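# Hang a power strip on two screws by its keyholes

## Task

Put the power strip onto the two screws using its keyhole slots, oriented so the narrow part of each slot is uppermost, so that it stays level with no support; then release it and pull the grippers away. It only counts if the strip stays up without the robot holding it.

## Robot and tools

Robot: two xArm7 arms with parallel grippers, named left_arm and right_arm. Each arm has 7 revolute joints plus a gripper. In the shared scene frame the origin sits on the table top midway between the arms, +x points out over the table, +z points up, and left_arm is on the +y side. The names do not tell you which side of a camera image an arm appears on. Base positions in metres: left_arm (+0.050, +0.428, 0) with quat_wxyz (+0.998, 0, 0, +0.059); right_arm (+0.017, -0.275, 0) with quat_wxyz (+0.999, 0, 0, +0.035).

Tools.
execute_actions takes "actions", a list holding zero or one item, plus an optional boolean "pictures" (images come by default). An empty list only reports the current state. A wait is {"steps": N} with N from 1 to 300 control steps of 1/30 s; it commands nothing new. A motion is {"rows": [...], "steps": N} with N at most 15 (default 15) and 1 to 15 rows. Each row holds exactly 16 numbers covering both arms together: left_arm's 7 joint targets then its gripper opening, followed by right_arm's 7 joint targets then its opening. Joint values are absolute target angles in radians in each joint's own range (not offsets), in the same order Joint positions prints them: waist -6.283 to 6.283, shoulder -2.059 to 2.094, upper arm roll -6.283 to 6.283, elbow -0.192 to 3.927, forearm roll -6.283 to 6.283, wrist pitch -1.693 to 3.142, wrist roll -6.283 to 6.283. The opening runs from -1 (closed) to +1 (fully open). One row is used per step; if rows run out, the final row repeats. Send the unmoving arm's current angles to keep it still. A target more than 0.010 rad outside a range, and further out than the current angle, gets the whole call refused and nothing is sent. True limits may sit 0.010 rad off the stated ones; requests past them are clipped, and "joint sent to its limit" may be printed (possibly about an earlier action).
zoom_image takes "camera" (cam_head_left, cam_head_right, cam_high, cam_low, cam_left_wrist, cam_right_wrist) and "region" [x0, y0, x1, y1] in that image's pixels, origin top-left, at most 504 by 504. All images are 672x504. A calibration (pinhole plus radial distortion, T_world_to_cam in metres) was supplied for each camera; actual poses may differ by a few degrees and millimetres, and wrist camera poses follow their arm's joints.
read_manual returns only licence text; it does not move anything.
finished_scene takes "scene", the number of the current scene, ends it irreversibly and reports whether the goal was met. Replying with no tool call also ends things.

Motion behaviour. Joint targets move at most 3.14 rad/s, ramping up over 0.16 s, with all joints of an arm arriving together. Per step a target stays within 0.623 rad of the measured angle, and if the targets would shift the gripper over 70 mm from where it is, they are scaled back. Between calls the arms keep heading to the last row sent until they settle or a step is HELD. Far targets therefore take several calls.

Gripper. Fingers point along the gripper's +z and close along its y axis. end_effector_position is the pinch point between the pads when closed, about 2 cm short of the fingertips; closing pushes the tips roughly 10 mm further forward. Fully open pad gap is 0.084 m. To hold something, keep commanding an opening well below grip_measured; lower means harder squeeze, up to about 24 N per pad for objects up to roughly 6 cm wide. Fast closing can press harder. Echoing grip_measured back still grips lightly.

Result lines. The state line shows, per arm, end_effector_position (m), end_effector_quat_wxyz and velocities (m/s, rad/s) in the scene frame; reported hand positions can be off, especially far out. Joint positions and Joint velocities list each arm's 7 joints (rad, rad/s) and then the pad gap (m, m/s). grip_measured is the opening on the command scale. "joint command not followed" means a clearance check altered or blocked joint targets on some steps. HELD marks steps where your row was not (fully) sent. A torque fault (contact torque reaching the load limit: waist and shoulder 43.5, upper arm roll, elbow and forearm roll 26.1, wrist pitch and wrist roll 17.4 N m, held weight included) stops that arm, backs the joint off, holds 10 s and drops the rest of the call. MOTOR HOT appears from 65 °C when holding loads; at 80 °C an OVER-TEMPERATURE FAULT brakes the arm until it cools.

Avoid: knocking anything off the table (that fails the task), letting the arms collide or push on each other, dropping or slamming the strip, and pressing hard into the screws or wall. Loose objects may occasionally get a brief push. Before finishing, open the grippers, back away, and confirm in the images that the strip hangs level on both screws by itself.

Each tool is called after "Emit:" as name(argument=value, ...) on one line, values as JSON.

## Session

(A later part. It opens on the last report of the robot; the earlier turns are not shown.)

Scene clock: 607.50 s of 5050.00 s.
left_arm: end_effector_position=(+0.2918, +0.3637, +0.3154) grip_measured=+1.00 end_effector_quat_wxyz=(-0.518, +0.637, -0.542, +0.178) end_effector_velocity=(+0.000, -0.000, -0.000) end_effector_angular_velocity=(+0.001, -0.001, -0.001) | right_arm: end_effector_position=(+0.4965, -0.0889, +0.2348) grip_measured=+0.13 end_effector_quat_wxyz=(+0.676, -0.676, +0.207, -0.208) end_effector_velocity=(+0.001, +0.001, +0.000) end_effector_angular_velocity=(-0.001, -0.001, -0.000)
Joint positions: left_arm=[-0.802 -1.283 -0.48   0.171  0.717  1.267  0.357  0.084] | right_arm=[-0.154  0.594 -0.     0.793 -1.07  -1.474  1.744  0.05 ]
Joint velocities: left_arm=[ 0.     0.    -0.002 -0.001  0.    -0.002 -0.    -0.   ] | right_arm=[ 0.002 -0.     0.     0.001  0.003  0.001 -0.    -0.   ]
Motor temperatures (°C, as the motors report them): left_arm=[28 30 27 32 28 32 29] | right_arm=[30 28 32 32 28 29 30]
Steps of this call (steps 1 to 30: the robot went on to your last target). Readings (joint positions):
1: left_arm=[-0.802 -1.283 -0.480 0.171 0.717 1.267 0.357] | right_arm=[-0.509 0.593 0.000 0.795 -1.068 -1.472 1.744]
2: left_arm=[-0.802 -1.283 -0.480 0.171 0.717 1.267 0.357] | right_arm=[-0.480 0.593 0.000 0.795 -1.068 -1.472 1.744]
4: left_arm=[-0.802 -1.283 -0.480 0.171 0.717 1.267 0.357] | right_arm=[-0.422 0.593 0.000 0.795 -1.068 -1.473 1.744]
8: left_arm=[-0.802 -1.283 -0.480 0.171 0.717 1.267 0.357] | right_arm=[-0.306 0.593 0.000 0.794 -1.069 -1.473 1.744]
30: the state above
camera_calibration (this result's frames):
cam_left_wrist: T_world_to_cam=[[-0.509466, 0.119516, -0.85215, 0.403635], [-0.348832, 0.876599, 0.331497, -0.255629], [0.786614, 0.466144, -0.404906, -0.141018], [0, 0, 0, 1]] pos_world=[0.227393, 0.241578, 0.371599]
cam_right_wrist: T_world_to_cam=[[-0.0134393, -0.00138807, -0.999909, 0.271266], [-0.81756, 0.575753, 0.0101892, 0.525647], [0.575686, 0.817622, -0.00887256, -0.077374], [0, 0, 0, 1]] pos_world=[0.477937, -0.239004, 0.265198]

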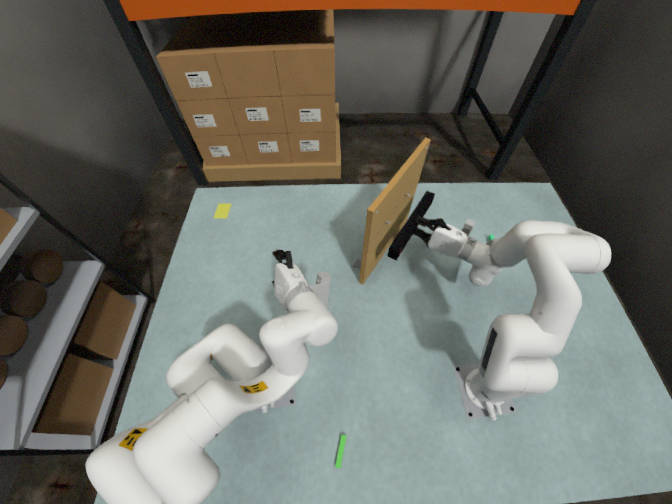

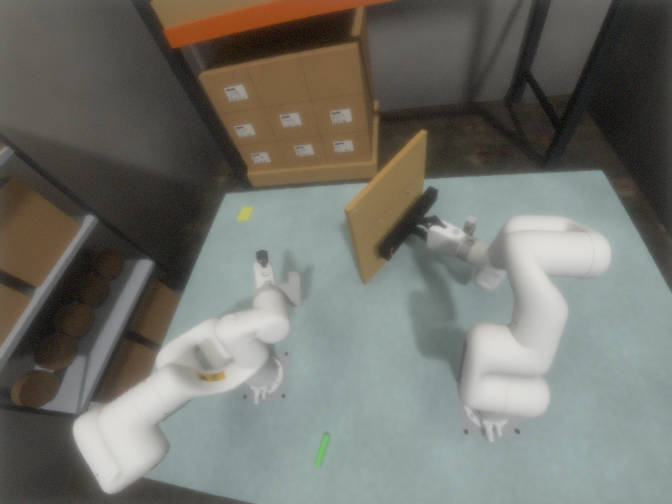

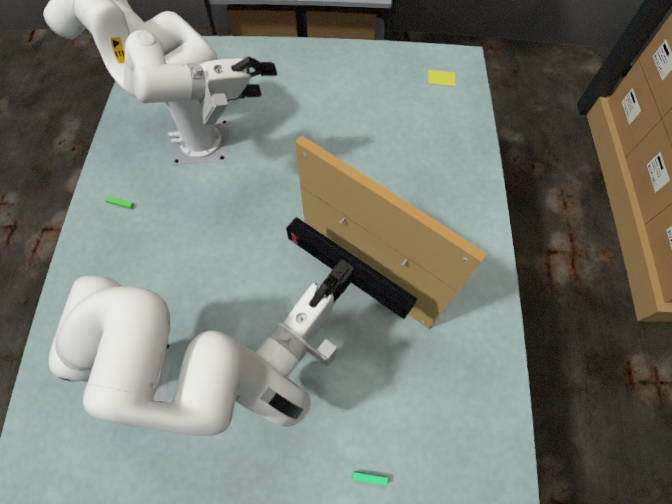

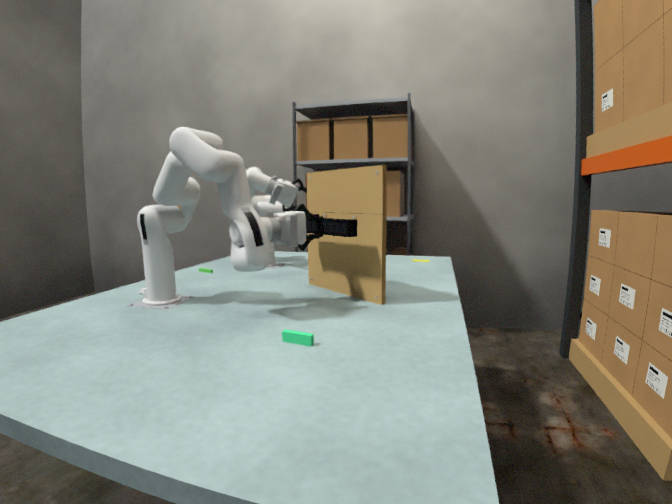

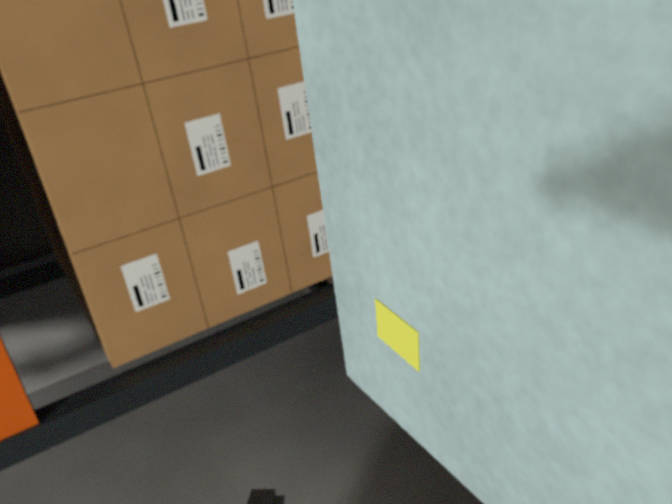

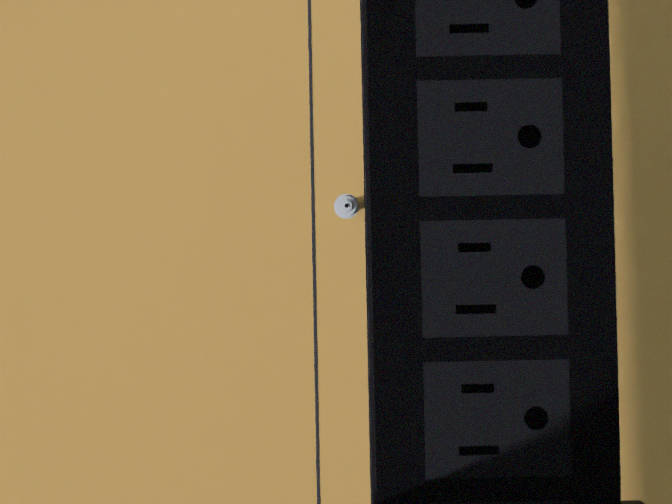

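Emit:
execute_actions(actions=[{"rows":[[-0.802,-1.283,-0.48,0.171,0.717,1.267,0.357,1,-0.118,0.537,0,0.859,-1.046,-1.4055,1.849,-1]],"steps":15}], pictures=false)

Emit:
execute_actions(actions=[{"steps":10}])

Emit:
zoom_image(camera="cam_high", region=[270, 190, 450, 340])

Scene clock: 621.97 s of 5050.00 s.
left_arm: end_effector_position=(+0.2918, +0.3637, +0.3154) grip_measured=+1.00 end_effector_quat_wxyz=(-0.518, +0.637, -0.542, +0.178) end_effector_velocity=(-0.000, -0.001, +0.000) end_effector_angular_velocity=(-0.001, -0.000, -0.001) | right_arm: end_effector_position=(+0.5168, -0.0737, +0.2638) grip_measured=+0.13 end_effector_quat_wxyz=(+0.676, -0.676, +0.209, -0.207) end_effector_velocity=(+0.003, +0.004, +0.006) end_effector_angular_velocity=(+0.003, -0.005, +0.003)
Joint positions: left_arm=[-0.802 -1.283 -0.48   0.171  0.717  1.267  0.357  0.084] | right_arm=[-0.119  0.538 -0.     0.858 -1.046 -1.406  1.848  0.05 ]
Joint velocities: left_arm=[-0.     0.001  0.     0.001 -0.    -0.001 -0.001  0.   ] | right_arm=[ 0.005 -0.007  0.004  0.012  0.003  0.007  0.012 -0.   ]
Motor temperatures (°C, as the motors report them): left_arm=[28 30 27 32 28 32 29] | right_arm=[30 28 32 31 28 29 30]
Steps of this call (steps 1 to 15: the robot went on to your last target; steps 16 to 90: nothing new was sent; then 10.97 s passed at rest; steps 91 to 105: all 15 steps of this action). Readings (joint positions):
91: left_arm=[-0.802 -1.283 -0.480 0.171 0.717 1.267 0.357] | right_arm=[-0.154 0.594 -0.000 0.793 -1.070 -1.474 1.744]
92: left_arm=[-0.802 -1.283 -0.480 0.171 0.717 1.267 0.357] | right_arm=[-0.153 0.592 -0.000 0.795 -1.069 -1.471 1.749]
94: left_arm=[-0.802 -1.283 -0.480 0.171 0.717 1.267 0.357] | right_arm=[-0.142 0.576 -0.002 0.814 -1.061 -1.447 1.784]
98: left_arm=[-0.802 -1.283 -0.480 0.171 0.717 1.267 0.357] | right_arm=[-0.121 0.541 0.002 0.854 -1.049 -1.416 1.835]
105: the state above

Scene clock: 622.30 s of 5050.00 s.
left_arm: end_effector_position=(+0.2918, +0.3637, +0.3154) grip_measured=+1.00 end_effector_quat_wxyz=(-0.518, +0.637, -0.542, +0.178) end_effector_velocity=(+0.000, -0.000, -0.000) end_effector_angular_velocity=(+0.000, -0.000, -0.001) | right_arm: end_effector_position=(+0.5171, -0.0733, +0.2646) grip_measured=+0.13 end_effector_quat_wxyz=(+0.676, -0.676, +0.208, -0.208) end_effector_velocity=(+0.000, +0.000, +0.001) end_effector_angular_velocity=(+0.000, -0.002, +0.001)
Joint positions: left_arm=[-0.802 -1.283 -0.48   0.171  0.717  1.267  0.357  0.084] | right_arm=[-0.118  0.537 -0.     0.859 -1.046 -1.406  1.849  0.05 ]
Joint velocities: left_arm=[-0.001 -0.    -0.    -0.     0.    -0.001 -0.     0.   ] | right_arm=[ 0.    -0.001  0.     0.002 -0.    -0.     0.001 -0.   ]
Motor temperatures (°C, as the motors report them): left_arm=[28 30 27 32 28 32 29] | right_arm=[30 28 32 31 28 29 30]
Steps of this call (steps 1 to 10: the robot went on to your last target). Readings (joint positions):
1: left_arm=[-0.802 -1.283 -0.480 0.171 0.717 1.267 0.357] | right_arm=[-0.118 0.538 -0.000 0.858 -1.046 -1.406 1.848]
2: left_arm=[-0.802 -1.283 -0.480 0.171 0.717 1.267 0.357] | right_arm=[-0.118 0.538 -0.000 0.858 -1.046 -1.406 1.848]
4: left_arm=[-0.802 -1.283 -0.480 0.171 0.717 1.267 0.357] | right_arm=[-0.118 0.537 -0.000 0.858 -1.046 -1.406 1.849]
8: left_arm=[-0.802 -1.283 -0.480 0.171 0.717 1.267 0.357] | right_arm=[-0.118 0.537 -0.000 0.859 -1.046 -1.406 1.849]
10: the state above
camera_calibration (this result's frames):
cam_left_wrist: T_world_to_cam=[[-0.509466, 0.119516, -0.85215, 0.403635], [-0.348832, 0.876599, 0.331497, -0.255629], [0.786614, 0.466144, -0.404906, -0.141018], [0, 0, 0, 1]] pos_world=[0.227393, 0.241578, 0.371599]
cam_right_wrist: T_world_to_cam=[[-0.0149016, 0.00026299, -0.999889, 0.302259], [-0.816428, 0.577315, 0.0123193, 0.532193], [0.577254, 0.816521, -0.00838823, -0.102725], [0, 0, 0, 1]] pos_world=[0.4983, -0.223445, 0.294807]

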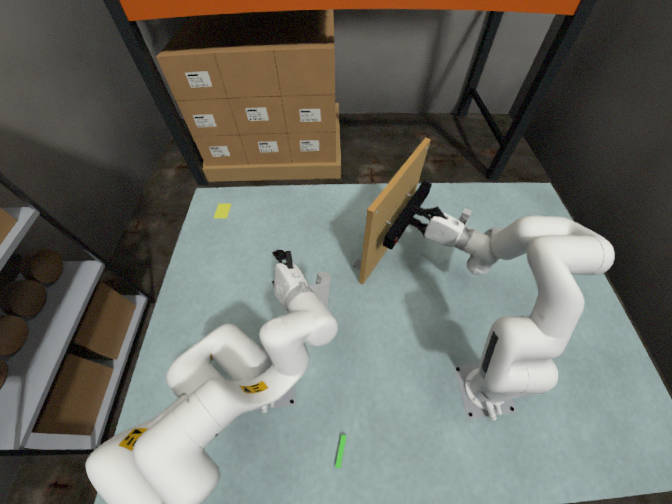

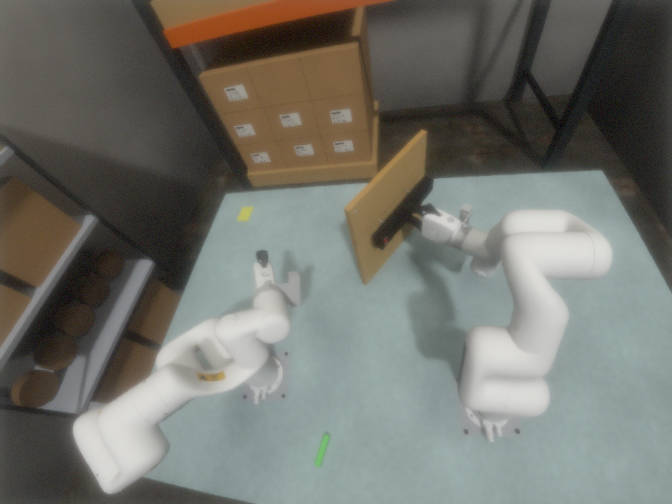

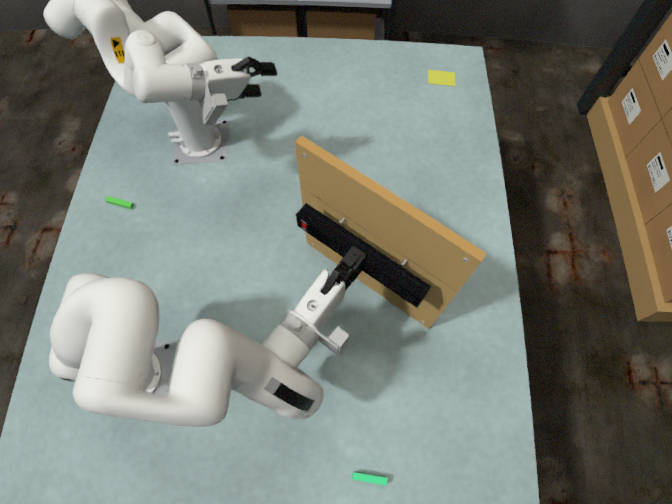

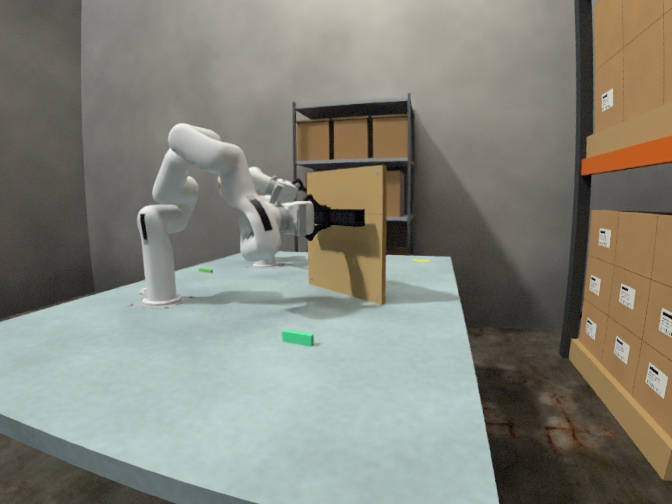

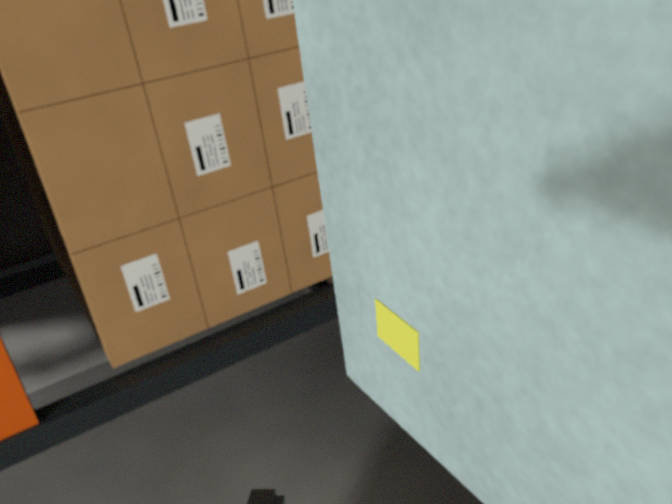

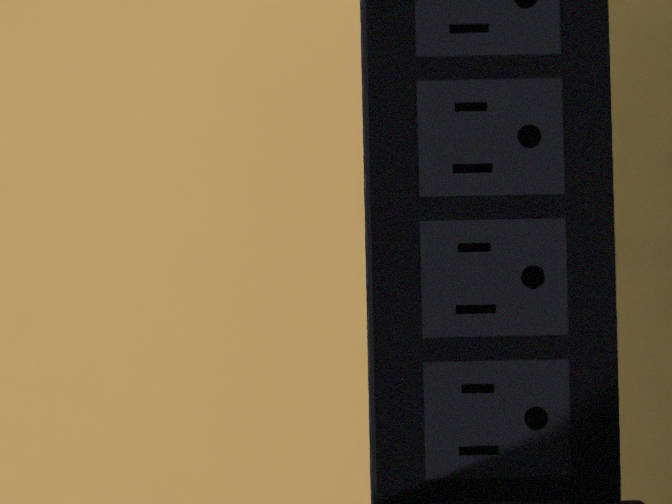

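Region (270, 190, 450, 340) of cam_high's 672x504 image, scaled by 2.800, with more detail than that image has.

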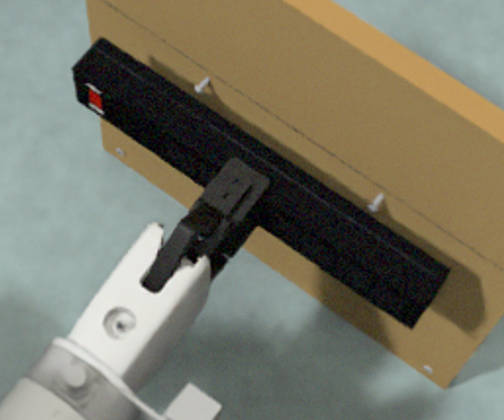

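Emit:
execute_actions(actions=[{"rows":[[-0.802,-1.283,-0.48,0.171,0.717,1.267,0.357,1,-0.1197,0.5388,0,0.8628,-1.0479,-1.405,1.854,-1],[-0.802,-1.283,-0.48,0.171,0.717,1.267,0.357,1,-0.1197,0.5388,0,0.8628,-1.0479,-1.405,1.854,-1],[-0.802,-1.283,-0.48,0.171,0.717,1.267,0.357,1,-0.1197,0.5388,0,0.8628,-1.0479,-1.405,1.854,-1],[-0.802,-1.283,-0.48,0.171,0.717,1.267,0.357,1,-0.1066,0.5458,0,0.8773,-1.0363,-1.3975,1.860,-1],[-0.802,-1.283,-0.48,0.171,0.717,1.267,0.357,1,-0.1066,0.5458,0,0.8773,-1.0363,-1.3975,1.860,-1],[-0.802,-1.283,-0.48,0.171,0.717,1.267,0.357,1,-0.1066,0.5458,0,0.8773,-1.0363,-1.3975,1.860,-1],[-0.802,-1.283,-0.48,0.171,0.717,1.267,0.357,1,-0.0936,0.5527,0,0.8919,-1.0248,-1.39,1.866,-1],[-0.802,-1.283,-0.48,0.171,0.717,1.267,0.357,1,-0.0936,0.5527,0,0.8919,-1.0248,-1.39,1.866,-1],[-0.802,-1.283,-0.48,0.171,0.717,1.267,0.357,1,-0.0936,0.5527,0,0.8919,-1.0248,-1.39,1.866,-1],[-0.802,-1.283,-0.48,0.171,0.717,1.267,0.357,1,-0.087,0.5562,0,0.899,-1.019,-1.3862,1.869,-1],[-0.802,-1.283,-0.48,0.171,0.717,1.267,0.357,1,-0.087,0.5562,0,0.899,-1.019,-1.3862,1.869,-1],[-0.802,-1.283,-0.48,0.171,0.717,1.267,0.357,1,-0.0805,0.5597,0,0.9064,-1.0132,-1.3825,1.872,-1]],"steps":15}], pictures=false)

Emit:
execute_actions(actions=[{"steps":8}])

Emit:
zoom_image(camera="cam_high", region=[270, 190, 450, 340])

Scene clock: 635.33 s of 5050.00 s.
left_arm: end_effector_position=(+0.2918, +0.3637, +0.3154) grip_measured=+1.00 end_effector_quat_wxyz=(-0.518, +0.637, -0.542, +0.178) end_effector_velocity=(-0.000, +0.000, -0.000) end_effector_angular_velocity=(+0.001, +0.000, -0.000) | right_arm: end_effector_position=(+0.5276, -0.0602, +0.2645) grip_measured=+0.13 end_effector_quat_wxyz=(+0.677, -0.675, +0.210, -0.205) end_effector_velocity=(+0.014, +0.019, +0.000) end_effector_angular_velocity=(+0.010, +0.007, -0.003)
Joint positions: left_arm=[-0.802 -1.283 -0.48   0.171  0.717  1.267  0.357  0.084] | right_arm=[-0.085  0.557  0.     0.901 -1.017 -1.385  1.87   0.05 ]
Joint velocities: left_arm=[-0.001  0.    -0.    -0.001 -0.     0.    -0.    -0.   ] | right_arm=[ 0.051  0.028 -0.001  0.053  0.05   0.024  0.024  0.002]
Motor temperatures (°C, as the motors report them): left_arm=[28 30 27 32 28 32 29] | right_arm=[30 28 32 31 28 29 30]
Steps of this call (steps 1 to 15: the robot went on to your last target; steps 16 to 90: nothing new was sent; then 9.53 s passed at rest; steps 91 to 105: all 15 steps of this action). Readings (joint positions):
91: left_arm=[-0.802 -1.283 -0.480 0.171 0.717 1.267 0.357] | right_arm=[-0.118 0.537 0.000 0.859 -1.046 -1.405 1.849]
92: left_arm=[-0.802 -1.283 -0.480 0.171 0.717 1.267 0.357] | right_arm=[-0.118 0.537 0.000 0.860 -1.046 -1.405 1.850]
94: left_arm=[-0.802 -1.283 -0.480 0.171 0.717 1.267 0.357] | right_arm=[-0.119 0.538 0.000 0.862 -1.047 -1.405 1.852]
98: left_arm=[-0.802 -1.283 -0.480 0.171 0.717 1.267 0.357] | right_arm=[-0.108 0.545 -0.000 0.876 -1.037 -1.398 1.859]
105: the state above

Scene clock: 635.60 s of 5050.00 s.
left_arm: end_effector_position=(+0.2918, +0.3637, +0.3154) grip_measured=+1.00 end_effector_quat_wxyz=(-0.518, +0.637, -0.542, +0.178) end_effector_velocity=(+0.000, -0.000, -0.000) end_effector_angular_velocity=(-0.001, -0.000, -0.001) | right_arm: end_effector_position=(+0.5290, -0.0587, +0.2646) grip_measured=+0.13 end_effector_quat_wxyz=(+0.677, -0.675, +0.211, -0.205) end_effector_velocity=(+0.001, +0.000, +0.001) end_effector_angular_velocity=(+0.003, -0.003, -0.001)
Joint positions: left_arm=[-0.802 -1.283 -0.48   0.171  0.717  1.267  0.357  0.084] | right_arm=[-0.081  0.559  0.     0.906 -1.013 -1.383  1.872  0.05 ]
Joint velocities: left_arm=[-0.    -0.    -0.    -0.    -0.    -0.001 -0.     0.   ] | right_arm=[ 0.002  0.001 -0.     0.004  0.003 -0.002  0.001 -0.   ]
Motor temperatures (°C, as the motors report them): left_arm=[28 30 27 32 28 32 29] | right_arm=[30 28 32 31 28 29 30]
Steps of this call (steps 1 to 8: the robot went on to your last target). Readings (joint positions):
1: left_arm=[-0.802 -1.283 -0.480 0.171 0.717 1.267 0.357] | right_arm=[-0.083 0.558 0.000 0.903 -1.016 -1.385 1.871]
2: left_arm=[-0.802 -1.283 -0.480 0.171 0.717 1.267 0.357] | right_arm=[-0.083 0.559 -0.000 0.904 -1.015 -1.384 1.871]
4: left_arm=[-0.802 -1.283 -0.480 0.171 0.717 1.267 0.357] | right_arm=[-0.082 0.559 -0.000 0.905 -1.014 -1.383 1.871]
8: the state above
camera_calibration (this result's frames):
cam_left_wrist: T_world_to_cam=[[-0.509466, 0.119516, -0.85215, 0.403635], [-0.348832, 0.876599, 0.331497, -0.255629], [0.786614, 0.466144, -0.404907, -0.141018], [0, 0, 0, 1]] pos_world=[0.227393, 0.241578, 0.371599]
cam_right_wrist: T_world_to_cam=[[-0.0209025, 0.00493304, -0.999769, 0.30587], [-0.816399, 0.577144, 0.0199164, 0.531458], [0.57711, 0.816627, -0.00803642, -0.121488], [0, 0, 0, 1]] pos_world=[0.510387, -0.209027, 0.294239]

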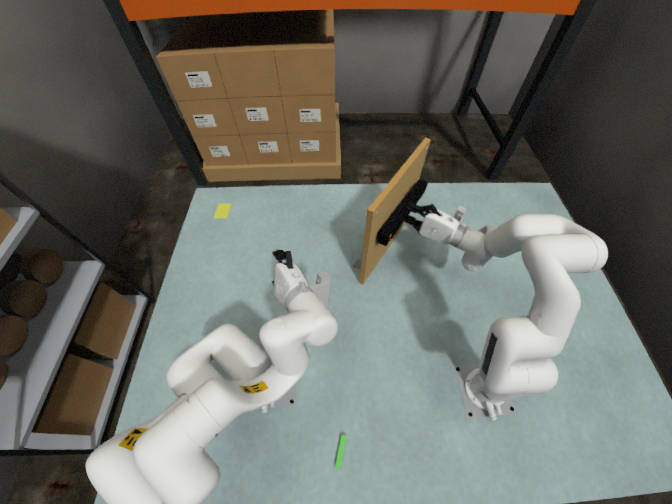

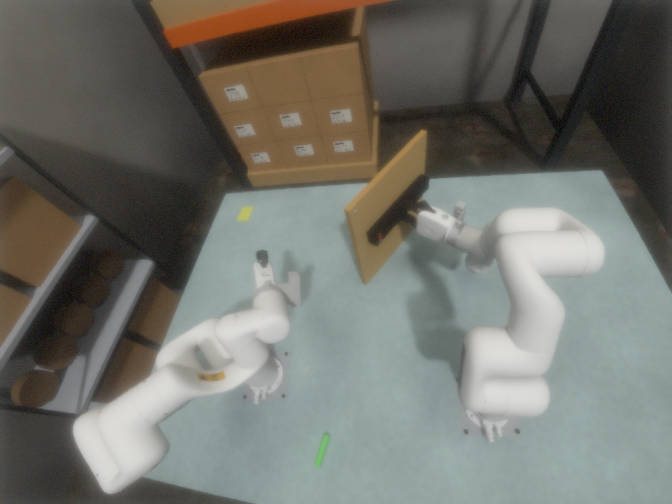

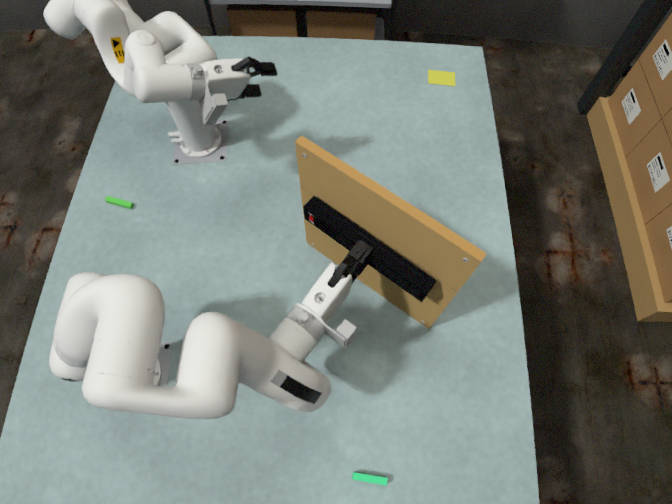

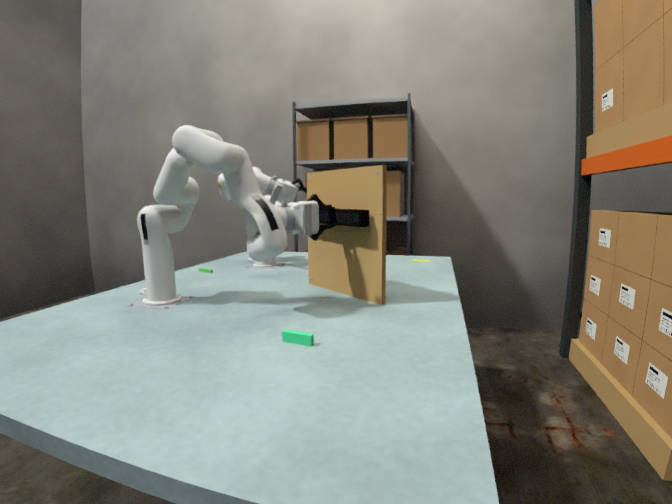

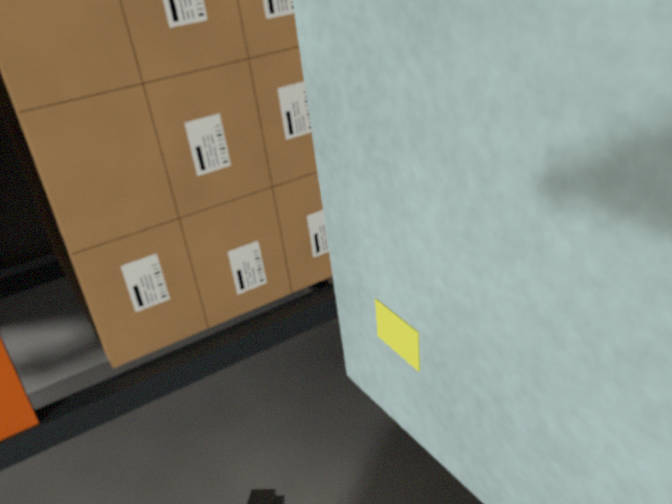

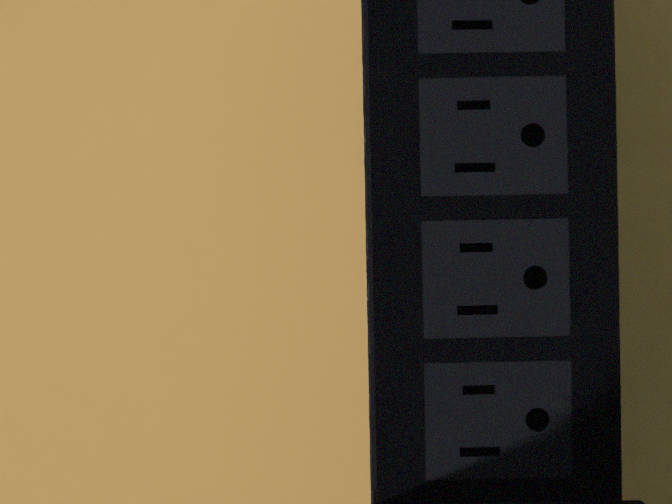

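Region (270, 190, 450, 340) of cam_high's 672x504 image, scaled by 2.800, with more detail than that image has.

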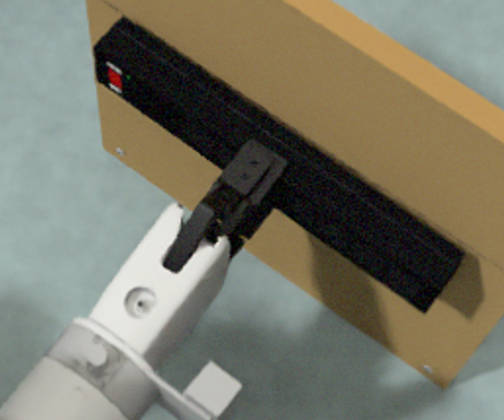

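Emit:
execute_actions(actions=[{"rows":[[-0.802,-1.283,-0.48,0.171,0.717,1.267,0.357,1,-0.0822,0.5615,0,0.9102,-1.0151,-1.382,1.870,-1],[-0.802,-1.283,-0.48,0.171,0.717,1.267,0.357,1,-0.0822,0.5615,0,0.9102,-1.0151,-1.382,1.870,-1],[-0.802,-1.283,-0.48,0.171,0.717,1.267,0.357,1,-0.0822,0.5615,0,0.9102,-1.0151,-1.382,1.870,-1],[-0.802,-1.283,-0.48,0.171,0.717,1.267,0.357,1,-0.0822,0.5615,0,0.9102,-1.0151,-1.382,1.870,-1],[-0.802,-1.283,-0.48,0.171,0.717,1.267,0.357,1,-0.0838,0.5634,0,0.914,-1.017,-1.3815,1.871,-1],[-0.802,-1.283,-0.48,0.171,0.717,1.267,0.357,1,-0.0838,0.5634,0,0.914,-1.017,-1.3815,1.871,-1],[-0.802,-1.283,-0.48,0.171,0.717,1.267,0.357,1,-0.0838,0.5634,0,0.914,-1.017,-1.3815,1.871,-1],[-0.802,-1.283,-0.48,0.171,0.717,1.267,0.357,1,-0.0838,0.5634,0,0.914,-1.017,-1.3815,1.871,-1],[-0.802,-1.283,-0.48,0.171,0.717,1.267,0.357,1,-0.0855,0.5652,0,0.918,-1.019,-1.381,1.872,-1]],"steps":15}])

Scene clock: 652.53 s of 5050.00 s.
left_arm: end_effector_position=(+0.2918, +0.3637, +0.3154) grip_measured=+1.00 end_effector_quat_wxyz=(-0.518, +0.637, -0.542, +0.178) end_effector_velocity=(-0.000, -0.001, +0.001) end_effector_angular_velocity=(+0.000, -0.003, -0.003) | right_arm: end_effector_position=(+0.5309, -0.0595, +0.2648) grip_measured=+0.13 end_effector_quat_wxyz=(+0.677, -0.675, +0.208, -0.206) end_effector_velocity=(-0.000, -0.000, -0.001) end_effector_angular_velocity=(-0.000, +0.002, +0.003)
Joint positions: left_arm=[-0.802 -1.283 -0.48   0.171  0.717  1.267  0.357  0.084] | right_arm=[-0.085  0.565  0.001  0.917 -1.019 -1.382  1.872  0.05 ]
Joint velocities: left_arm=[-0.    -0.    -0.002  0.001  0.    -0.002 -0.    -0.   ] | right_arm=[-0.003  0.003  0.001  0.003 -0.005  0.     0.001  0.   ]
Motor temperatures (°C, as the motors report them): left_arm=[28 30 27 32 28 32 29] | right_arm=[30 28 32 31 28 29 30]
Steps of this call (steps 1 to 15: the robot went on to your last target; steps 16 to 90: nothing new was sent; then 13.43 s passed at rest; steps 91 to 105: all 15 steps of this action). Readings (joint positions):
91: left_arm=[-0.802 -1.283 -0.480 0.171 0.717 1.267 0.357] | right_arm=[-0.081 0.560 0.000 0.906 -1.013 -1.382 1.872]
92: left_arm=[-0.802 -1.283 -0.480 0.171 0.717 1.267 0.357] | right_arm=[-0.081 0.560 0.000 0.907 -1.014 -1.382 1.872]
94: left_arm=[-0.802 -1.283 -0.480 0.171 0.717 1.267 0.357] | right_arm=[-0.081 0.561 0.000 0.909 -1.015 -1.382 1.871]
98: left_arm=[-0.802 -1.283 -0.480 0.171 0.717 1.267 0.357] | right_arm=[-0.083 0.563 0.000 0.912 -1.016 -1.382 1.871]
105: the state above
camera_calibration (this result's frames):
cam_left_wrist: T_world_to_cam=[[-0.509466, 0.119516, -0.85215, 0.403635], [-0.348832, 0.876599, 0.331497, -0.255629], [0.786614, 0.466144, -0.404906, -0.141018], [0, 0, 0, 1]] pos_world=[0.227393, 0.241578, 0.371599]
cam_right_wrist: T_world_to_cam=[[-0.0155054, 0.00262897, -0.999876, 0.303164], [-0.817788, 0.575344, 0.0141944, 0.535637], [0.57531, 0.817907, -0.00677099, -0.121267], [0, 0, 0, 1]] pos_world=[0.512505, -0.209787, 0.294702]

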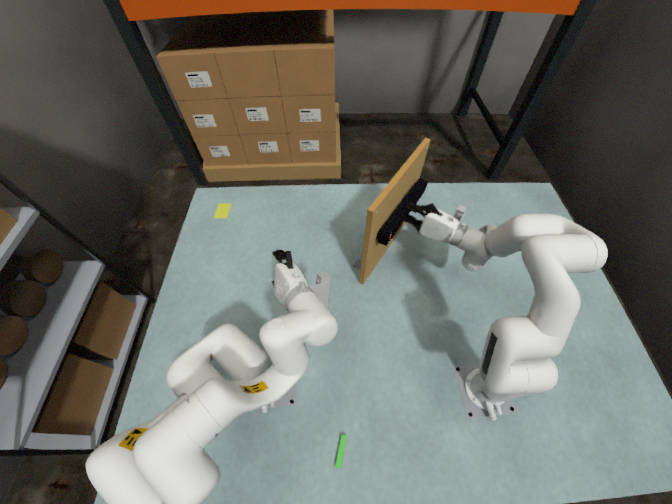

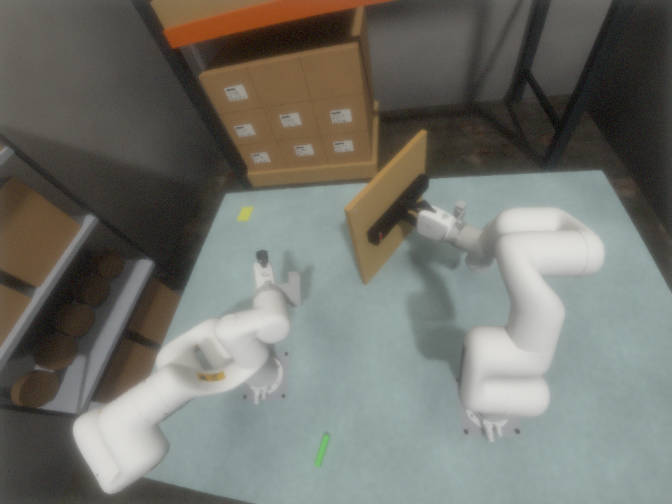

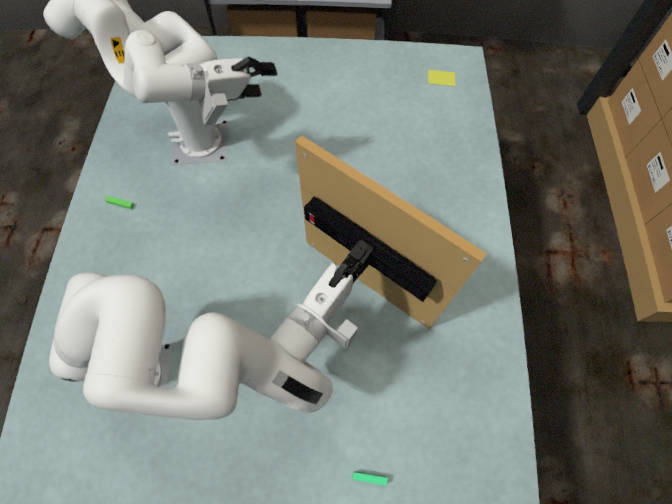

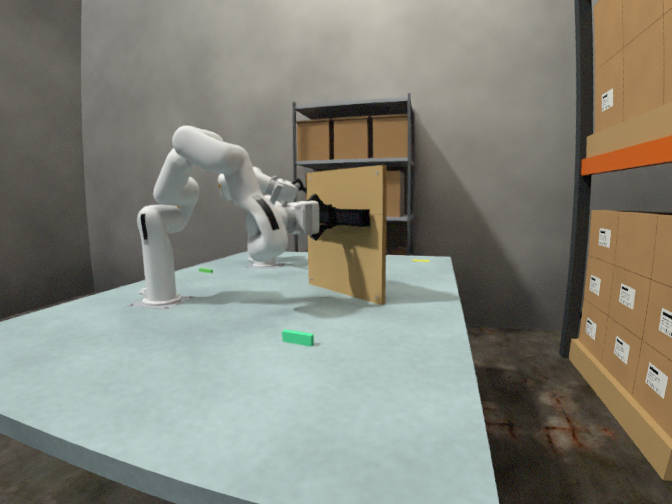

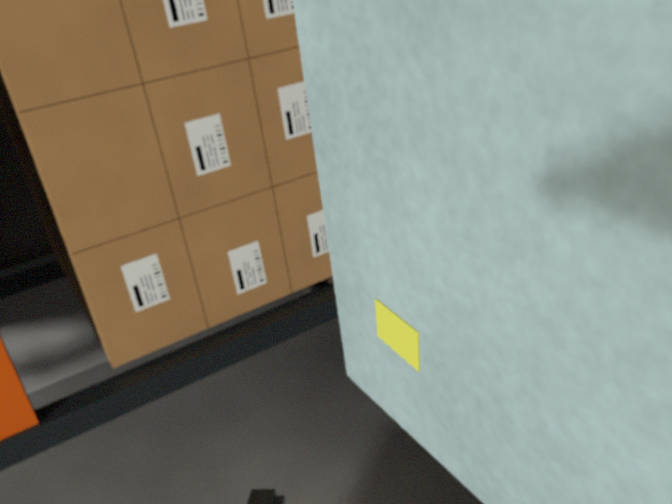

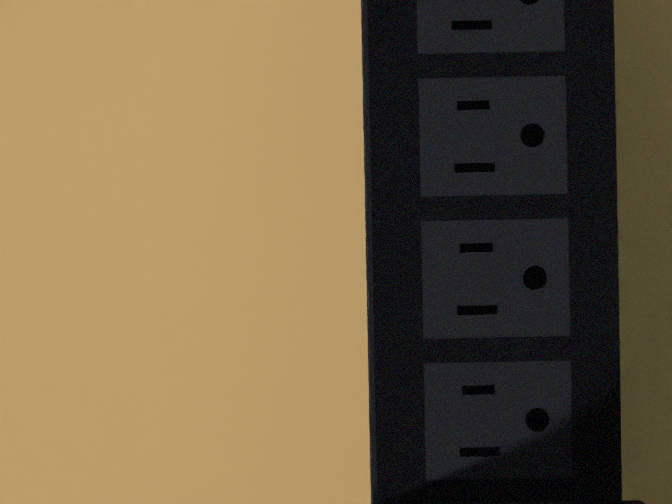

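Emit:
execute_actions(actions=[{"rows":[[-0.802,-1.283,-0.48,0.171,0.717,1.267,0.357,1,-0.081,0.5675,0,0.923,-1.015,-1.3785,1.874,-1],[-0.802,-1.283,-0.48,0.171,0.717,1.267,0.357,1,-0.081,0.5675,0,0.923,-1.015,-1.3785,1.874,-1],[-0.802,-1.283,-0.48,0.171,0.717,1.267,0.357,1,-0.081,0.5675,0,0.923,-1.015,-1.3785,1.874,-1],[-0.802,-1.283,-0.48,0.171,0.717,1.267,0.357,1,-0.081,0.5675,0,0.923,-1.015,-1.3785,1.874,-1],[-0.802,-1.283,-0.48,0.171,0.717,1.267,0.357,1,-0.0768,0.5698,0,0.9277,-1.0113,-1.376,1.876,-1]],"steps":15}])

Emit:
zoom_image(camera="cam_head_left", region=[350, 170, 470, 290])

Scene clock: 661.23 s of 5050.00 s.
left_arm: end_effector_position=(+0.2918, +0.3637, +0.3154) grip_measured=+1.00 end_effector_quat_wxyz=(-0.518, +0.637, -0.542, +0.178) end_effector_velocity=(+0.000, +0.000, +0.000) end_effector_angular_velocity=(-0.000, -0.000, +0.002) | right_arm: end_effector_position=(+0.5342, -0.0574, +0.2646) grip_measured=+0.13 end_effector_quat_wxyz=(+0.676, -0.675, +0.209, -0.207) end_effector_velocity=(+0.001, +0.001, +0.001) end_effector_angular_velocity=(+0.002, -0.002, +0.000)
Joint positions: left_arm=[-0.802 -1.283 -0.48   0.171  0.717  1.267  0.357  0.084] | right_arm=[-0.077  0.57  -0.     0.928 -1.011 -1.376  1.876  0.05 ]
Joint velocities: left_arm=[ 0.002 -0.     0.     0.     0.    -0.     0.    -0.   ] | right_arm=[0.002 0.001 0.001 0.003 0.002 0.    0.001 0.   ]
Motor temperatures (°C, as the motors report them): left_arm=[28 30 27 32 28 32 29] | right_arm=[30 28 32 31 28 29 30]
Steps of this call (steps 1 to 15: the robot went on to your last target; steps 16 to 90: nothing new was sent; then 5.20 s passed at rest; steps 91 to 105: all 15 steps of this action). Readings (joint positions):
91: left_arm=[-0.802 -1.283 -0.480 0.171 0.717 1.267 0.357] | right_arm=[-0.085 0.565 0.000 0.918 -1.019 -1.381 1.872]
92: left_arm=[-0.802 -1.283 -0.480 0.171 0.717 1.267 0.357] | right_arm=[-0.085 0.566 -0.000 0.919 -1.018 -1.381 1.872]
94: left_arm=[-0.802 -1.283 -0.480 0.171 0.717 1.267 0.357] | right_arm=[-0.083 0.567 -0.000 0.921 -1.016 -1.379 1.873]
98: left_arm=[-0.802 -1.283 -0.480 0.171 0.717 1.267 0.357] | right_arm=[-0.079 0.569 -0.001 0.926 -1.013 -1.377 1.875]
105: the state above
camera_calibration (this result's frames):
cam_left_wrist: T_world_to_cam=[[-0.509466, 0.119516, -0.85215, 0.403635], [-0.348832, 0.876599, 0.331497, -0.255629], [0.786614, 0.466144, -0.404906, -0.141018], [0, 0, 0, 1]] pos_world=[0.227393, 0.241578, 0.371599]
cam_right_wrist: T_world_to_cam=[[-0.0166323, 0.00231188, -0.999859, 0.303498], [-0.815914, 0.577981, 0.0149089, 0.536046], [0.577934, 0.816047, -0.00772687, -0.126175], [0, 0, 0, 1]] pos_world=[0.515336, -0.207561, 0.294489]

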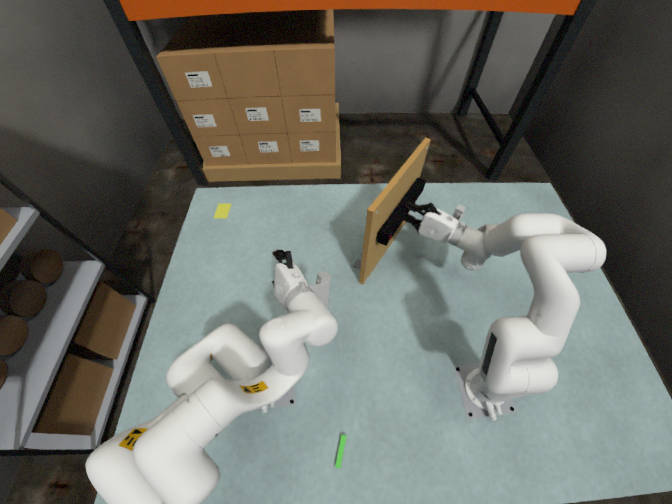

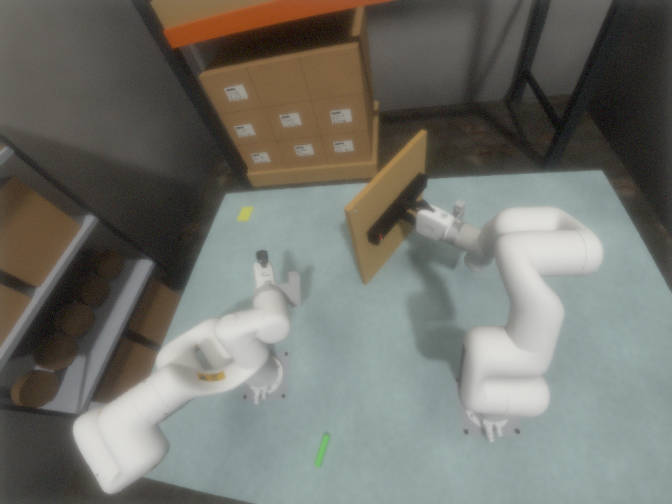

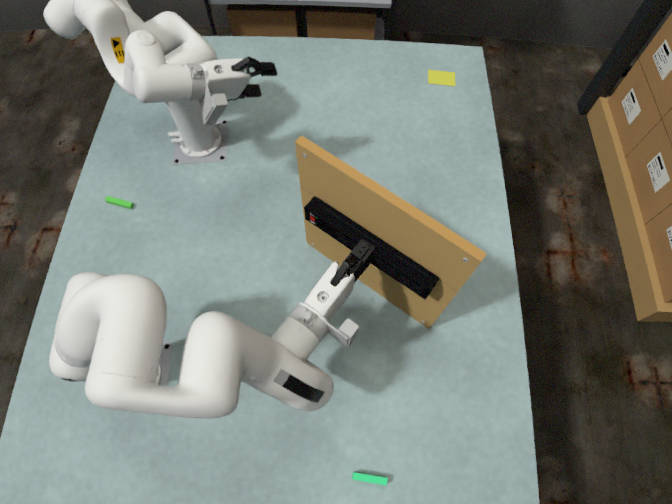

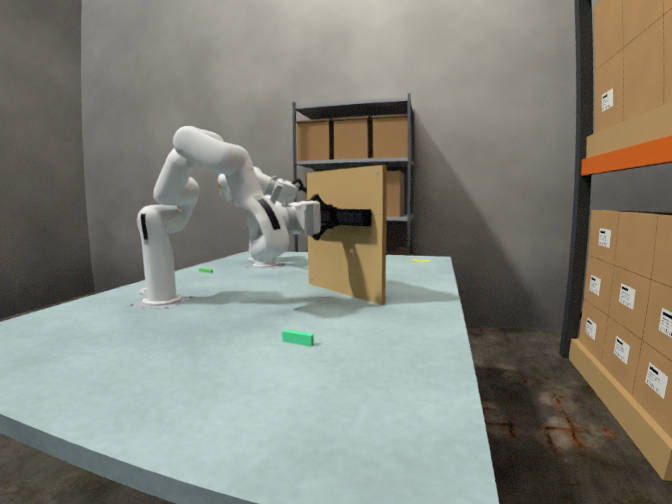

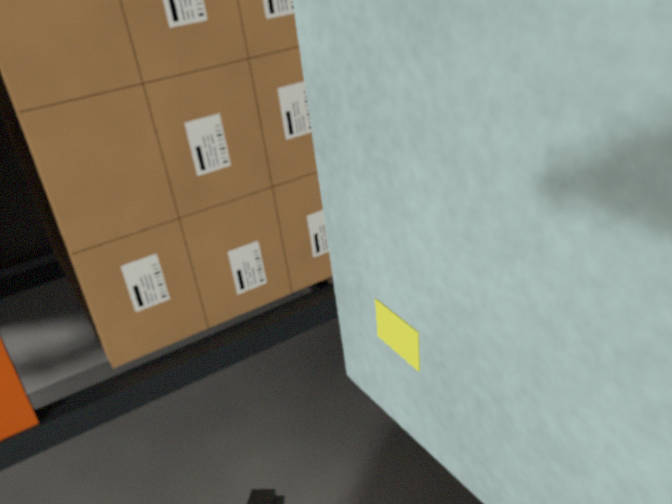

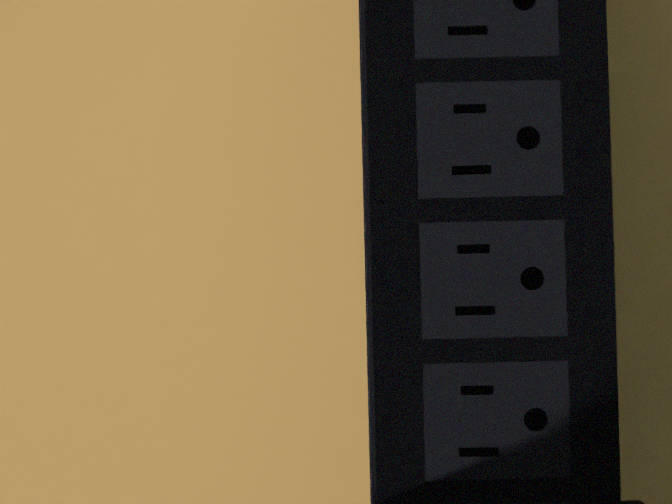

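Region (350, 170, 470, 290) of cam_head_left's 672x504 image, scaled by 4.200, with more detail than that image has.

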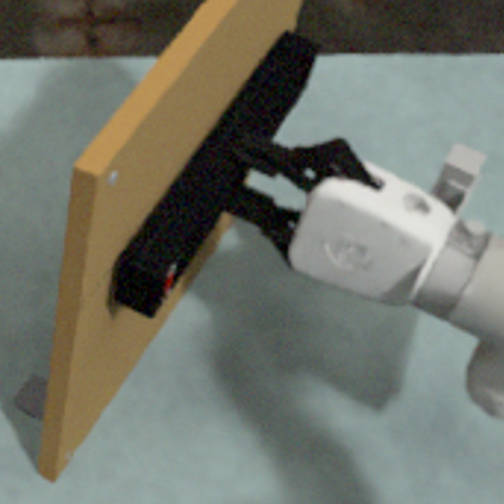

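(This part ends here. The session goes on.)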